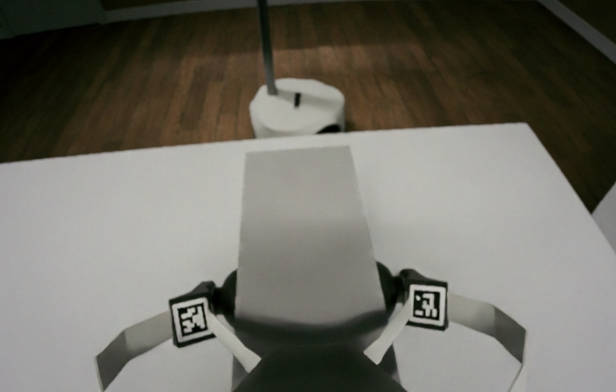

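Back 0.4 leaves the bench about 0.65 behind.

>>> execute_actions([
  {"r3":{"base":{"translate_m":-0.4},"joints":{"arm_m":0.01}}},
], cameras=[])

>>> execute_actions([
  {"r3":{"base":{"rotate_rad":3.0}}},
], cameras=["r3_head_camera"])

>>> execute_actions([
  {"r3":{"joints":{"arm_m":0.53,"lift_m":0.9}}},
], cameras=["r3_head_camera","r3_wrist_camera"])

Scene clock: 62.47 s.
r1.base_odometry: x=+0.000 y=+0.000 heading=+0.900 (m, m, rad; r1's odometry frame)
r1.turned_by_wheels: +0.000 (rad since the last result)
r1.turned_by_imu: -0.001 (rad since the last result)
r1.base_tilt: forward=-0.2 right=-0.5 (deg)
r1.lidar_m: 1.83 2.45 0.98 1.03 1.11 1.08 0.83 0.64 0.60 0.68 1.03 1.65
r1.base_status: not commanded
r1.joint_positions: lift_m=+0.158 arm_m=+0.001 wrist_yaw_rad=+3.157 wrist_pitch_rad=+0.006 wrist_roll_rad=-0.020 gripper_m=+0.057
r1.joint_status: not commanded
r1.motor_effort: lift_m=+18(18) arm_m=+0(0) wrist_yaw_rad=+0(0) wrist_pitch_rad=-7(7) wrist_roll_rad=-1(1) gripper_m=+0(1) wheel_0=-1(1) wheel_1=+0(0) wheel_2=-1(1) (%)
r1.hand_pose: x=-0.1182 y=+0.0829 z=+0.3347 quat_wxyz=(-0.008, -0.003, -0.010, +1.000) (m; r1's base frame)
r1.wrist_depth_mm: - 137 205 1255 1229 1060 946 / - 107 136 1255 1255 1078 960 / - 111 137 1229 1281 1060 960 / - 128 155 1255 1281 1078 976 / 195 759 946 1229 1308 1098 960 / 212 778 866 1160 211 1042 960 / 213 750 854 891 854 778 820
r2.base_odometry: x=+0.486 y=+0.176 heading=+0.575 (m, m, rad; r2's odometry frame)
r2.turned_by_wheels: +0.000 (rad since the last result)
r2.turned_by_imu: +0.001 (rad since the last result)
r2.base_tilt: forward=+0.5 right=+0.0 (deg)
r2.lidar_m: 0.95 1.23 1.75 2.11 2.22 1.64 1.54 1.78 2.52 2.62 1.60 1.00
r2.base_status: not commanded
r2.joint_positions: lift_m=+1.000 arm_m=+0.011 wrist_yaw_rad=+0.000 wrist_pitch_rad=+0.802 wrist_roll_rad=-0.009 gripper_m=+0.130
r2.joint_status: not commanded
r2.motor_effort: lift_m=+23(23) arm_m=-5(5) wrist_yaw_rad=+2(2) wrist_pitch_rad=-5(6) wrist_roll_rad=+0(0) gripper_m=+0(0) wheel_0=-2(1) wheel_1=-2(1) wheel_2=+0(0) (%)
r2.hand_pose: x=+0.3824 y=-0.0875 z=+0.9706 quat_wxyz=(+0.921, -0.004, +0.390, +0.002) (m; r2's base frame)
r2.wrist_depth_mm: 820 820 831 798 809 878 946 / 904 931 960 976 1008 1042 1060 / 1025 1025 1060 1098 1160 1182 1182 / 1138 1182 1205 1255 1308 1366 1397 / 1308 1336 1366 1430 1397 1397 1336 / 1308 1308 1281 1255 1205 1182 1182 / 1182 1098 1098 153 1138 1060 1098
r3.base_odometry: x=-1.821 y=-0.243 heading=-1.719 (m, m, rad; r3's odometry frame)
r3.turned_by_wheels: +0.000 (rad since the last result)
r3.turned_by_imu: -0.001 (rad since the last result)
r3.base_tilt: forward=-0.2 right=+0.8 (deg)
r3.lidar_m: 0.44 1.05 1.62 2.48 0.99 0.70 0.66 0.70 2.32 2.25 1.69 1.06
r3.base_status: done
r3.joint_positions: lift_m=+0.970 arm_m=+0.011 wrist_yaw_rad=+0.000 wrist_pitch_rad=+0.805 wrist_roll_rad=-0.011 gripper_m=+0.001
r3.joint_status: all done
r3.motor_effort: lift_m=+26(26) arm_m=-4(6) wrist_yaw_rad=+0(1) wrist_pitch_rad=-13(11) wrist_roll_rad=-1(0) gripper_m=-40(41) wheel_0=-2(7) wheel_1=-1(6) wheel_2=-2(8) (%)
r3.hand_pose: x=+0.3816 y=-0.0875 z=+0.9398 quat_wxyz=(+0.920, -0.005, +0.392, +0.002) (m; r3's base frame)
r3.wrist_depth_mm: 732 891 917 960 946 960 976 / 991 1008 1025 1060 1078 1078 1098 / 1118 1160 1182 1138 1229 1255 1308 / 1281 1336 1336 244 1430 1430 1464 / 1397 1397 1308 214 1366 1336 1336 / 1255 1229 191 190 186 177 1182 / 1138 1078 1098 111 1078 1078 1098
pictures: none
No camera images: the call's "cameras" was empty. Leave "cameras" out to get every camera's image.

Scene clock: 65.53 s.
r1.base_odometry: x=+0.000 y=+0.000 heading=+0.900 (m, m, rad; r1's odometry frame)
r1.turned_by_wheels: +0.000 (rad since the last result)
r1.turned_by_imu: -0.001 (rad since the last result)
r1.base_tilt: forward=-0.2 right=-0.6 (deg)
r1.lidar_m: 1.82 2.47 0.97 1.05 1.09 1.05 0.83 0.62 0.61 0.67 1.01 1.66
r1.base_status: not commanded
r1.joint_positions: lift_m=+0.158 arm_m=+0.001 wrist_yaw_rad=+3.157 wrist_pitch_rad=+0.006 wrist_roll_rad=-0.020 gripper_m=+0.057
r1.joint_status: not commanded
r1.motor_effort: lift_m=+18(18) arm_m=+0(0) wrist_yaw_rad=+0(0) wrist_pitch_rad=-6(6) wrist_roll_rad=-1(1) gripper_m=+0(0) wheel_0=-2(1) wheel_1=+0(0) wheel_2=-1(1) (%)
r1.hand_pose: x=-0.1182 y=+0.0829 z=+0.3347 quat_wxyz=(-0.008, -0.003, -0.010, +1.000) (m; r1's base frame)
r1.wrist_depth_mm: - 138 205 1255 1229 1060 946 / - 107 137 1229 1229 1078 946 / - 111 137 1229 1255 1118 960 / - 128 154 1229 1281 1098 960 / 195 759 946 1229 1281 1098 991 / 213 768 854 1138 211 1025 960 / 213 750 842 904 842 778 820
r2.base_odometry: x=+0.486 y=+0.176 heading=+0.575 (m, m, rad; r2's odometry frame)
r2.turned_by_wheels: +0.000 (rad since the last result)
r2.turned_by_imu: +0.001 (rad since the last result)
r2.base_tilt: forward=+0.5 right=+0.1 (deg)
r2.lidar_m: 0.95 1.23 1.74 2.11 2.23 1.62 1.56 1.78 2.48 2.62 1.58 1.01
r2.base_status: not commanded
r2.joint_positions: lift_m=+1.000 arm_m=+0.011 wrist_yaw_rad=+0.000 wrist_pitch_rad=+0.802 wrist_roll_rad=-0.009 gripper_m=+0.130
r2.joint_status: not commanded
r2.motor_effort: lift_m=+23(23) arm_m=-5(5) wrist_yaw_rad=+2(2) wrist_pitch_rad=-7(6) wrist_roll_rad=+0(1) gripper_m=-1(1) wheel_0=-2(2) wheel_1=-1(2) wheel_2=+0(0) (%)
r2.hand_pose: x=+0.3824 y=-0.0875 z=+0.9706 quat_wxyz=(+0.921, -0.004, +0.390, +0.002) (m; r2's base frame)
r2.wrist_depth_mm: 820 831 831 788 820 878 946 / 904 917 946 976 976 1042 1060 / 1008 1060 1060 1118 1138 1182 1229 / 1138 1182 1205 1281 1308 1366 1464 / 1336 1336 1397 1366 1366 1366 1336 / 1308 1255 1255 1255 1205 1160 1182 / 1205 1118 1098 154 1098 1098 1078
r3.base_odometry: x=-1.821 y=-0.243 heading=+1.280 (m, m, rad; r3's odometry frame)
r3.turned_by_wheels: +3.000 (rad since the last result)
r3.turned_by_imu: +3.010 (rad since the last result)
r3.base_tilt: forward=-0.3 right=+0.7 (deg)
r3.lidar_m: 0.44 0.66 0.83 2.26 2.01 1.29 1.00 1.03 1.45 2.48 2.51 0.73
r3.base_status: done
r3.joint_positions: lift_m=+0.970 arm_m=+0.011 wrist_yaw_rad=+0.000 wrist_pitch_rad=+0.804 wrist_roll_rad=-0.011 gripper_m=+0.001
r3.joint_status: not commanded
r3.motor_effort: lift_m=+25(26) arm_m=-4(4) wrist_yaw_rad=+0(1) wrist_pitch_rad=-10(12) wrist_roll_rad=+1(3) gripper_m=-40(41) wheel_0=-3(7) wheel_1=-1(6) wheel_2=-2(7) (%)
r3.hand_pose: x=+0.3818 y=-0.0874 z=+0.9400 quat_wxyz=(+0.920, -0.005, +0.391, +0.002) (m; r3's base frame)
r3.wrist_depth_mm: 917 891 866 854 831 820 831 / 759 732 715 699 691 691 691 / 621 615 603 591 627 699 809 / 549 615 634 243 1537 1499 1430 / 1397 1366 1366 214 1336 1308 1366 / 1229 1229 190 190 186 177 1205 / 1118 1078 1078 111 1060 1078 1078
pictures: r3_head_camera
Images, in order (width x height): r3_head_camera 420x560.

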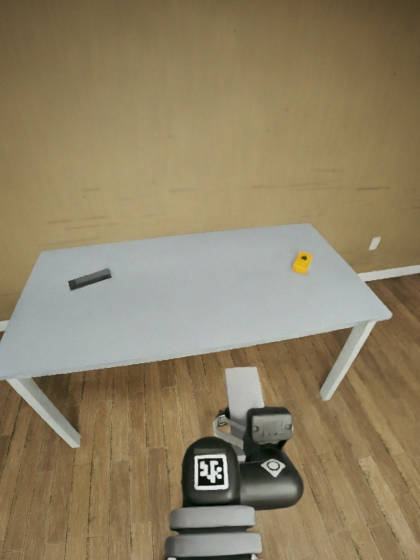

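Scene clock: 68.13 s.
r1.base_odometry: x=+0.000 y=+0.000 heading=+0.900 (m, m, rad; r1's odometry frame)
r1.turned_by_wheels: +0.000 (rad since the last result)
r1.turned_by_imu: -0.001 (rad since the last result)
r1.base_tilt: forward=-0.1 right=-0.6 (deg)
r1.lidar_m: 1.84 2.48 0.98 1.03 1.10 1.09 0.84 0.62 0.61 0.66 1.00 1.62
r1.base_status: not commanded
r1.joint_positions: lift_m=+0.158 arm_m=+0.001 wrist_yaw_rad=+3.157 wrist_pitch_rad=+0.006 wrist_roll_rad=-0.020 gripper_m=+0.057
r1.joint_status: not commanded
r1.motor_effort: lift_m=+18(18) arm_m=+0(0) wrist_yaw_rad=+0(0) wrist_pitch_rad=-8(8) wrist_roll_rad=+0(0) gripper_m=-4(6) wheel_0=-1(1) wheel_1=+0(0) wheel_2=-1(1) (%)
r1.hand_pose: x=-0.1182 y=+0.0829 z=+0.3347 quat_wxyz=(-0.008, -0.003, -0.010, +1.000) (m; r1's base frame)
r1.wrist_depth_mm: - 138 204 1255 1229 1060 946 / - 107 137 1229 1255 1060 960 / - 111 137 1229 1255 1078 976 / - 128 154 1229 1281 1098 976 / 195 768 946 1205 1281 1098 960 / 213 778 854 1160 210 1008 960 / 213 759 854 904 854 768 831
r2.base_odometry: x=+0.486 y=+0.176 heading=+0.575 (m, m, rad; r2's odometry frame)
r2.turned_by_wheels: +0.000 (rad since the last result)
r2.turned_by_imu: +0.001 (rad since the last result)
r2.base_tilt: forward=+0.6 right=+0.1 (deg)
r2.lidar_m: 0.96 1.24 1.73 2.11 2.24 1.62 1.54 1.78 2.52 2.62 1.59 1.00
r2.base_status: not commanded
r2.joint_positions: lift_m=+1.000 arm_m=+0.011 wrist_yaw_rad=+0.000 wrist_pitch_rad=+0.802 wrist_roll_rad=-0.009 gripper_m=+0.130
r2.joint_status: not commanded
r2.motor_effort: lift_m=+23(23) arm_m=-5(5) wrist_yaw_rad=+2(2) wrist_pitch_rad=-7(4) wrist_roll_rad=+0(2) gripper_m=+4(1) wheel_0=-2(2) wheel_1=-2(2) wheel_2=+0(1) (%)
r2.hand_pose: x=+0.3824 y=-0.0875 z=+0.9706 quat_wxyz=(+0.921, -0.004, +0.390, +0.002) (m; r2's base frame)
r2.wrist_depth_mm: 820 820 842 788 809 866 960 / 904 917 960 976 1008 1042 1060 / 1008 1025 1060 1098 1118 1182 1229 / 1118 1182 1205 1281 1308 1397 1397 / 1308 1397 1366 1366 1397 1366 1336 / 1366 1281 1281 1255 1160 1160 1255 / 1205 1138 1098 153 1118 1060 1078
r3.base_odometry: x=-1.821 y=-0.243 heading=+1.280 (m, m, rad; r3's odometry frame)
r3.turned_by_wheels: +0.000 (rad since the last result)
r3.turned_by_imu: -0.001 (rad since the last result)
r3.base_tilt: forward=-0.4 right=+0.7 (deg)
r3.lidar_m: 0.65 0.67 0.83 2.26 2.01 1.30 1.00 1.00 1.44 2.48 2.49 0.74
r3.base_status: not commanded
r3.joint_positions: lift_m=+0.900 arm_m=+0.529 wrist_yaw_rad=+0.000 wrist_pitch_rad=+0.804 wrist_roll_rad=-0.011 gripper_m=+0.001
r3.joint_status: all done
r3.motor_effort: lift_m=+17(24) arm_m=+4(5) wrist_yaw_rad=+0(1) wrist_pitch_rad=-11(12) wrist_roll_rad=+0(1) gripper_m=-41(40) wheel_0=-3(3) wheel_1=-1(1) wheel_2=-2(2) (%)
r3.hand_pose: x=+0.9003 y=-0.0874 z=+0.8707 quat_wxyz=(+0.920, -0.005, +0.391, +0.002) (m; r3's base frame)
r3.wrist_depth_mm: 788 820 842 683 676 661 668 / 609 591 574 564 554 554 554 / 500 492 480 477 473 469 452 / 427 421 407 244 407 404 404 / 373 368 362 214 355 357 355 / 329 330 191 190 186 176 315 / 301 290 289 111 285 287 290
pictures: r3_head_camera, r3_wrist_camera
Images, in order (width x height): r3_head_camera 420x560, r3_wrist_camera 616x392.

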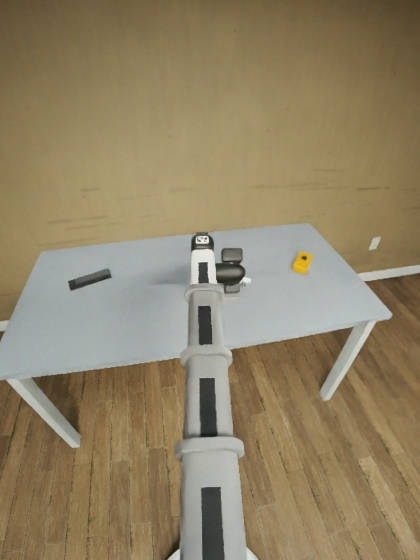

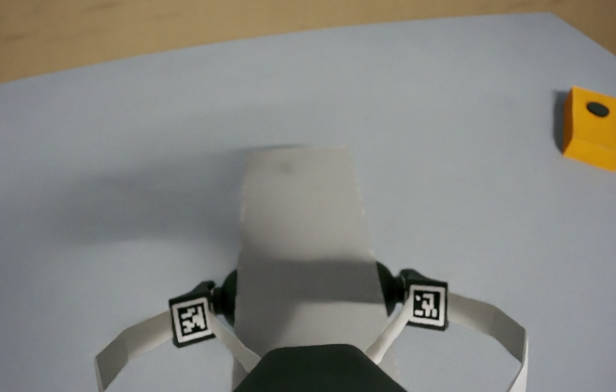

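>>> execute_actions([
  {"r3":{"joints":{"lift_m":0.817},"pace":"slow"}},
], cameras=[])

>>> execute_actions([
  {"r3":{"joints":{"gripper_m":0.13}}},
], cameras=[])

>>> execute_actions([
  {"r3":{"joints":{"lift_m":0.92},"pace":"fast"}},
], cameras=[])

>>> execute_actions([
  {"r3":{"joints":{"arm_m":0.01},"base":{"translate_m":-0.1},"pace":"fast"}},
], cameras=["r3_head_camera"])

Scene clock: 69.90 s.
r1.base_odometry: x=+0.000 y=+0.000 heading=+0.900 (m, m, rad; r1's odometry frame)
r1.turned_by_wheels: +0.000 (rad since the last result)
r1.turned_by_imu: -0.001 (rad since the last result)
r1.base_tilt: forward=-0.2 right=-0.6 (deg)
r1.lidar_m: 1.86 2.46 0.99 1.03 1.12 1.07 0.83 0.61 0.62 0.66 1.00 1.66
r1.base_status: not commanded
r1.joint_positions: lift_m=+0.158 arm_m=+0.001 wrist_yaw_rad=+3.157 wrist_pitch_rad=+0.006 wrist_roll_rad=-0.020 gripper_m=+0.057
r1.joint_status: not commanded
r1.motor_effort: lift_m=+18(18) arm_m=+0(0) wrist_yaw_rad=+0(0) wrist_pitch_rad=-8(6) wrist_roll_rad=-1(1) gripper_m=-5(1) wheel_0=-1(1) wheel_1=+0(0) wheel_2=-1(1) (%)
r1.hand_pose: x=-0.1182 y=+0.0829 z=+0.3347 quat_wxyz=(-0.008, -0.003, -0.010, +1.000) (m; r1's base frame)
r1.wrist_depth_mm: - 137 205 1255 1255 1078 946 / - 107 137 1281 1229 1078 946 / - 111 137 1229 1255 1078 946 / - 127 154 1229 1308 1078 960 / 195 750 960 1229 1281 1098 976 / 212 778 866 1138 211 1025 960 / 213 750 854 904 854 788 820
r2.base_odometry: x=+0.486 y=+0.176 heading=+0.575 (m, m, rad; r2's odometry frame)
r2.turned_by_wheels: +0.000 (rad since the last result)
r2.turned_by_imu: +0.001 (rad since the last result)
r2.base_tilt: forward=+0.5 right=+0.0 (deg)
r2.lidar_m: 0.96 1.22 1.76 2.11 2.24 1.64 1.53 1.78 2.50 2.62 1.61 1.01
r2.base_status: not commanded
r2.joint_positions: lift_m=+1.000 arm_m=+0.011 wrist_yaw_rad=+0.000 wrist_pitch_rad=+0.802 wrist_roll_rad=-0.009 gripper_m=+0.130
r2.joint_status: not commanded
r2.motor_effort: lift_m=+23(23) arm_m=-5(5) wrist_yaw_rad=+2(3) wrist_pitch_rad=-6(5) wrist_roll_rad=-1(1) gripper_m=+3(1) wheel_0=-2(2) wheel_1=-2(1) wheel_2=+0(0) (%)
r2.hand_pose: x=+0.3824 y=-0.0875 z=+0.9706 quat_wxyz=(+0.921, -0.004, +0.390, +0.002) (m; r2's base frame)
r2.wrist_depth_mm: 809 820 831 788 809 878 946 / 891 917 946 991 1008 1042 1060 / 1008 1042 1078 1098 1138 1182 1182 / 1160 1160 1229 1255 1308 1366 1430 / 1308 1366 1397 1397 1366 1397 1336 / 1308 1281 1255 1255 1182 1182 1205 / 1182 1078 1098 153 1098 1078 1098
r3.base_odometry: x=-1.821 y=-0.243 heading=+1.280 (m, m, rad; r3's odometry frame)
r3.turned_by_wheels: +0.000 (rad since the last result)
r3.turned_by_imu: +0.000 (rad since the last result)
r3.base_tilt: forward=-0.3 right=+0.8 (deg)
r3.lidar_m: 0.66 0.66 0.85 2.26 2.01 1.30 0.98 1.01 1.45 2.47 2.49 0.73
r3.base_status: not commanded
r3.joint_positions: lift_m=+0.817 arm_m=+0.529 wrist_yaw_rad=+0.000 wrist_pitch_rad=+0.804 wrist_roll_rad=-0.011 gripper_m=+0.001
r3.joint_status: all done
r3.motor_effort: lift_m=+17(18) arm_m=+4(4) wrist_yaw_rad=-1(1) wrist_pitch_rad=-11(10) wrist_roll_rad=-1(0) gripper_m=-38(40) wheel_0=-3(3) wheel_1=-1(1) wheel_2=-2(2) (%)
r3.hand_pose: x=+0.9003 y=-0.0874 z=+0.7877 quat_wxyz=(+0.920, -0.005, +0.391, +0.002) (m; r3's base frame)
r3.wrist_depth_mm: 530 521 508 496 496 480 484 / 436 430 421 413 407 404 407 / 364 355 353 349 345 342 338 / 310 307 298 244 298 296 291 / 271 271 264 214 257 260 259 / 240 240 191 190 186 176 229 / 220 211 211 111 208 209 -
pictures: none
No camera images: the call's "cameras" was empty. Leave "cameras" out to get every camera's image.

Scene clock: 72.10 s.
r1.base_odometry: x=+0.000 y=+0.000 heading=+0.900 (m, m, rad; r1's odometry frame)
r1.turned_by_wheels: +0.000 (rad since the last result)
r1.turned_by_imu: -0.001 (rad since the last result)
r1.base_tilt: forward=-0.2 right=-0.6 (deg)
r1.lidar_m: 1.82 2.47 0.97 1.02 1.11 1.06 0.84 0.62 0.61 0.68 1.00 1.65
r1.base_status: not commanded
r1.joint_positions: lift_m=+0.158 arm_m=+0.001 wrist_yaw_rad=+3.157 wrist_pitch_rad=+0.006 wrist_roll_rad=-0.020 gripper_m=+0.057
r1.joint_status: not commanded
r1.motor_effort: lift_m=+18(18) arm_m=+0(0) wrist_yaw_rad=+0(0) wrist_pitch_rad=-7(9) wrist_roll_rad=-1(1) gripper_m=-2(1) wheel_0=-1(1) wheel_1=+0(0) wheel_2=-1(1) (%)
r1.hand_pose: x=-0.1182 y=+0.0829 z=+0.3347 quat_wxyz=(-0.008, -0.003, -0.010, +1.000) (m; r1's base frame)
r1.wrist_depth_mm: - 137 204 1281 1229 1060 946 / - 107 136 1255 1255 1078 960 / - 111 137 1229 1281 1098 960 / - 128 154 1229 1281 1118 960 / 195 768 960 1229 1308 1098 976 / 212 778 866 1160 211 1025 976 / 213 759 854 904 854 778 809
r2.base_odometry: x=+0.486 y=+0.176 heading=+0.575 (m, m, rad; r2's odometry frame)
r2.turned_by_wheels: +0.000 (rad since the last result)
r2.turned_by_imu: +0.001 (rad since the last result)
r2.base_tilt: forward=+0.6 right=+0.0 (deg)
r2.lidar_m: 0.96 1.24 1.76 2.12 2.24 1.60 1.54 1.79 2.49 2.62 1.61 0.99
r2.base_status: not commanded
r2.joint_positions: lift_m=+1.000 arm_m=+0.011 wrist_yaw_rad=+0.000 wrist_pitch_rad=+0.802 wrist_roll_rad=-0.009 gripper_m=+0.130
r2.joint_status: not commanded
r2.motor_effort: lift_m=+23(23) arm_m=-5(5) wrist_yaw_rad=+2(2) wrist_pitch_rad=-6(6) wrist_roll_rad=+1(1) gripper_m=+1(1) wheel_0=-2(2) wheel_1=-2(2) wheel_2=+0(0) (%)
r2.hand_pose: x=+0.3824 y=-0.0875 z=+0.9706 quat_wxyz=(+0.921, -0.004, +0.390, +0.002) (m; r2's base frame)
r2.wrist_depth_mm: 809 842 831 798 798 878 946 / 904 931 946 976 1008 1025 1078 / 1008 1042 1060 1118 1118 1160 1229 / 1160 1182 1255 1255 1308 1366 1397 / 1308 1336 1397 1366 1430 1366 1366 / 1308 1308 1281 1255 1182 1160 1182 / 1160 1098 1098 153 1138 1078 1078
r3.base_odometry: x=-1.821 y=-0.243 heading=+1.280 (m, m, rad; r3's odometry frame)
r3.turned_by_wheels: +0.000 (rad since the last result)
r3.turned_by_imu: -0.001 (rad since the last result)
r3.base_tilt: forward=-0.3 right=+0.7 (deg)
r3.lidar_m: 0.65 0.66 0.84 2.27 1.99 1.29 1.00 1.01 1.45 2.47 2.50 0.72
r3.base_status: not commanded
r3.joint_positions: lift_m=+0.817 arm_m=+0.529 wrist_yaw_rad=+0.000 wrist_pitch_rad=+0.801 wrist_roll_rad=-0.011 gripper_m=+0.130
r3.joint_status: all done
r3.motor_effort: lift_m=+17(17) arm_m=+4(4) wrist_yaw_rad=-1(2) wrist_pitch_rad=-2(11) wrist_roll_rad=-1(1) gripper_m=+2(38) wheel_0=-3(3) wheel_1=-1(1) wheel_2=-2(2) (%)
r3.hand_pose: x=+0.9009 y=-0.0874 z=+0.7883 quat_wxyz=(+0.921, -0.005, +0.390, +0.002) (m; r3's base frame)
r3.wrist_depth_mm: 544 535 517 508 500 488 492 / 445 436 424 415 413 410 413 / 368 362 357 353 347 345 343 / 315 312 307 262 301 298 297 / 274 273 264 231 262 264 259 / 242 232 216 207 209 229 232 / 222 217 217 111 213 213 -
pictures: none
No camera images: the call's "cameras" was empty. Leave "cameras" out to get every camera's image.

Scene clock: 73.30 s.
r1.base_odometry: x=+0.000 y=+0.000 heading=+0.900 (m, m, rad; r1's odometry frame)
r1.turned_by_wheels: +0.000 (rad since the last result)
r1.turned_by_imu: +0.000 (rad since the last result)
r1.base_tilt: forward=-0.1 right=-0.5 (deg)
r1.lidar_m: 1.84 2.45 0.98 1.02 1.10 1.07 0.85 0.64 0.61 0.67 1.01 1.64
r1.base_status: not commanded
r1.joint_positions: lift_m=+0.158 arm_m=+0.001 wrist_yaw_rad=+3.157 wrist_pitch_rad=+0.006 wrist_roll_rad=-0.020 gripper_m=+0.057
r1.joint_status: not commanded
r1.motor_effort: lift_m=+18(18) arm_m=+0(0) wrist_yaw_rad=+0(0) wrist_pitch_rad=-8(5) wrist_roll_rad=-1(1) gripper_m=+0(1) wheel_0=-1(1) wheel_1=+0(1) wheel_2=-1(1) (%)
r1.hand_pose: x=-0.1182 y=+0.0829 z=+0.3347 quat_wxyz=(-0.008, -0.003, -0.010, +1.000) (m; r1's base frame)
r1.wrist_depth_mm: - 137 204 1255 1229 1078 931 / - 107 137 1255 1255 1060 946 / - 111 137 1205 1255 1098 960 / - 127 154 1255 1308 1078 976 / 195 768 946 1205 1308 1098 976 / 213 778 866 1160 211 1042 960 / 213 759 831 904 866 788 820
r2.base_odometry: x=+0.486 y=+0.176 heading=+0.575 (m, m, rad; r2's odometry frame)
r2.turned_by_wheels: +0.000 (rad since the last result)
r2.turned_by_imu: +0.000 (rad since the last result)
r2.base_tilt: forward=+0.6 right=+0.0 (deg)
r2.lidar_m: 0.96 1.22 1.76 2.11 2.25 1.63 1.55 1.77 2.51 2.62 1.61 0.99
r2.base_status: not commanded
r2.joint_positions: lift_m=+1.000 arm_m=+0.011 wrist_yaw_rad=+0.000 wrist_pitch_rad=+0.802 wrist_roll_rad=-0.009 gripper_m=+0.130
r2.joint_status: not commanded
r2.motor_effort: lift_m=+23(23) arm_m=-5(5) wrist_yaw_rad=+3(3) wrist_pitch_rad=-7(6) wrist_roll_rad=-1(2) gripper_m=+0(1) wheel_0=-2(2) wheel_1=-2(1) wheel_2=+0(0) (%)
r2.hand_pose: x=+0.3824 y=-0.0875 z=+0.9706 quat_wxyz=(+0.921, -0.004, +0.390, +0.002) (m; r2's base frame)
r2.wrist_depth_mm: 809 820 842 798 809 878 931 / 904 917 960 991 1008 1008 1060 / 991 1008 1078 1118 1160 1182 1205 / 1160 1160 1182 1255 1336 1308 1397 / 1336 1397 1366 1336 1397 1336 1366 / 1336 1308 1281 1255 1160 1229 1160 / 1182 1118 1098 153 1138 1078 1060
r3.base_odometry: x=-1.821 y=-0.243 heading=+1.280 (m, m, rad; r3's odometry frame)
r3.turned_by_wheels: +0.000 (rad since the last result)
r3.turned_by_imu: +0.000 (rad since the last result)
r3.base_tilt: forward=-0.3 right=+0.8 (deg)
r3.lidar_m: 0.65 0.65 0.84 2.27 1.99 1.29 1.01 1.01 1.44 2.47 2.48 0.73
r3.base_status: not commanded
r3.joint_positions: lift_m=+0.920 arm_m=+0.529 wrist_yaw_rad=+0.000 wrist_pitch_rad=+0.802 wrist_roll_rad=-0.011 gripper_m=+0.130
r3.joint_status: all done
r3.motor_effort: lift_m=+25(26) arm_m=+4(4) wrist_yaw_rad=-1(0) wrist_pitch_rad=-2(2) wrist_roll_rad=+3(1) gripper_m=+0(1) wheel_0=-3(3) wheel_1=-1(1) wheel_2=-2(2) (%)
r3.hand_pose: x=+0.9008 y=-0.0874 z=+0.8906 quat_wxyz=(+0.921, -0.005, +0.390, +0.002) (m; r3's base frame)
r3.wrist_depth_mm: 788 820 866 891 809 707 723 / 741 640 615 609 597 597 603 / 535 525 517 512 508 500 488 / 459 455 449 442 442 433 430 / 399 397 397 353 387 384 379 / 351 336 338 317 330 332 338 / 324 317 322 111 317 309 309
pictures: none
No camera images: the call's "cameras" was empty. Leave "cameras" out to get every camera's image.

Scene clock: 75.43 s.
r1.base_odometry: x=+0.000 y=+0.000 heading=+0.900 (m, m, rad; r1's odometry frame)
r1.turned_by_wheels: +0.000 (rad since the last result)
r1.turned_by_imu: -0.001 (rad since the last result)
r1.base_tilt: forward=-0.1 right=-0.5 (deg)
r1.lidar_m: 1.82 2.47 0.98 1.01 1.11 1.06 0.83 0.64 0.61 0.69 0.97 1.64
r1.base_status: not commanded
r1.joint_positions: lift_m=+0.158 arm_m=+0.001 wrist_yaw_rad=+3.157 wrist_pitch_rad=+0.006 wrist_roll_rad=-0.020 gripper_m=+0.057
r1.joint_status: not commanded
r1.motor_effort: lift_m=+18(18) arm_m=+0(0) wrist_yaw_rad=+0(0) wrist_pitch_rad=-8(5) wrist_roll_rad=+0(0) gripper_m=-3(2) wheel_0=-1(1) wheel_1=+0(0) wheel_2=-1(1) (%)
r1.hand_pose: x=-0.1182 y=+0.0829 z=+0.3347 quat_wxyz=(-0.008, -0.003, -0.010, +1.000) (m; r1's base frame)
r1.wrist_depth_mm: - 138 205 1255 1255 1060 946 / - 107 136 1229 1255 1078 960 / - 111 137 1255 1281 1078 960 / - 128 154 1182 1281 1098 976 / 195 759 946 1205 1281 1118 976 / 213 768 866 1138 210 1042 976 / 213 750 854 891 842 778 820
r2.base_odometry: x=+0.486 y=+0.176 heading=+0.575 (m, m, rad; r2's odometry frame)
r2.turned_by_wheels: +0.000 (rad since the last result)
r2.turned_by_imu: +0.001 (rad since the last result)
r2.base_tilt: forward=+0.6 right=+0.1 (deg)
r2.lidar_m: 0.94 1.22 1.74 2.12 2.25 1.62 1.53 1.77 2.49 2.63 1.59 1.00
r2.base_status: not commanded
r2.joint_positions: lift_m=+1.000 arm_m=+0.011 wrist_yaw_rad=+0.000 wrist_pitch_rad=+0.802 wrist_roll_rad=-0.009 gripper_m=+0.130
r2.joint_status: not commanded
r2.motor_effort: lift_m=+23(23) arm_m=-5(5) wrist_yaw_rad=+2(2) wrist_pitch_rad=-6(5) wrist_roll_rad=-1(1) gripper_m=-5(1) wheel_0=-2(2) wheel_1=-2(2) wheel_2=-1(1) (%)
r2.hand_pose: x=+0.3824 y=-0.0875 z=+0.9706 quat_wxyz=(+0.921, -0.004, +0.390, +0.002) (m; r2's base frame)
r2.wrist_depth_mm: 820 820 820 798 809 878 946 / 917 917 931 976 1008 1025 1060 / 991 1025 1060 1098 1138 1182 1255 / 1138 1160 1205 1255 1336 1366 1430 / 1308 1308 1366 1336 1397 1366 1366 / 1308 1255 1308 1255 1138 1182 1229 / 1182 1118 1098 153 1138 1060 1078
r3.base_odometry: x=-1.850 y=-0.339 heading=+1.280 (m, m, rad; r3's odometry frame)
r3.turned_by_wheels: +0.000 (rad since the last result)
r3.turned_by_imu: -0.001 (rad since the last result)
r3.base_tilt: forward=-0.3 right=+0.7 (deg)
r3.lidar_m: 0.75 0.76 0.96 2.25 1.84 1.17 0.91 0.91 1.32 2.49 2.52 0.83
r3.base_status: done
r3.joint_positions: lift_m=+0.920 arm_m=+0.011 wrist_yaw_rad=+0.000 wrist_pitch_rad=+0.802 wrist_roll_rad=-0.011 gripper_m=+0.130
r3.joint_status: all done
r3.motor_effort: lift_m=+25(25) arm_m=-4(5) wrist_yaw_rad=+1(1) wrist_pitch_rad=-4(4) wrist_roll_rad=+1(3) gripper_m=+0(0) wheel_0=-1(8) wheel_1=+0(8) wheel_2=-1(9) (%)
r3.hand_pose: x=+0.3822 y=-0.0875 z=+0.8905 quat_wxyz=(+0.921, -0.005, +0.390, +0.002) (m; r3's base frame)
r3.wrist_depth_mm: 788 778 759 723 732 715 723 / 661 640 627 634 654 723 759 / 585 647 1464 1661 1708 1756 1618 / 1576 1499 1499 1499 1499 1464 1430 / 1336 1308 1336 1336 1281 1281 1281 / 1160 1138 1138 1182 1118 1118 1138 / 1078 1060 1078 111 1078 1042 1025
pictures: r3_head_camera
Images, in order (width x height): r3_head_camera 420x560.

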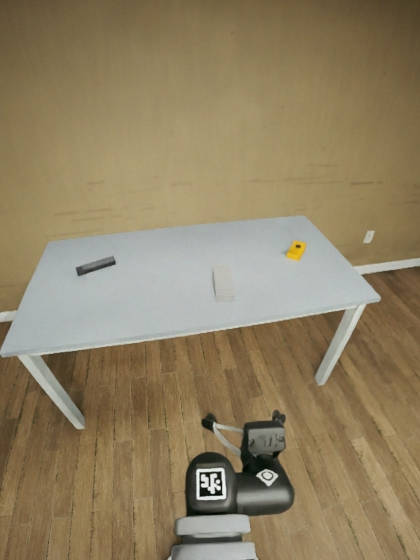

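>>> finished_scene(scene=2)

The scene is finished: the task was done.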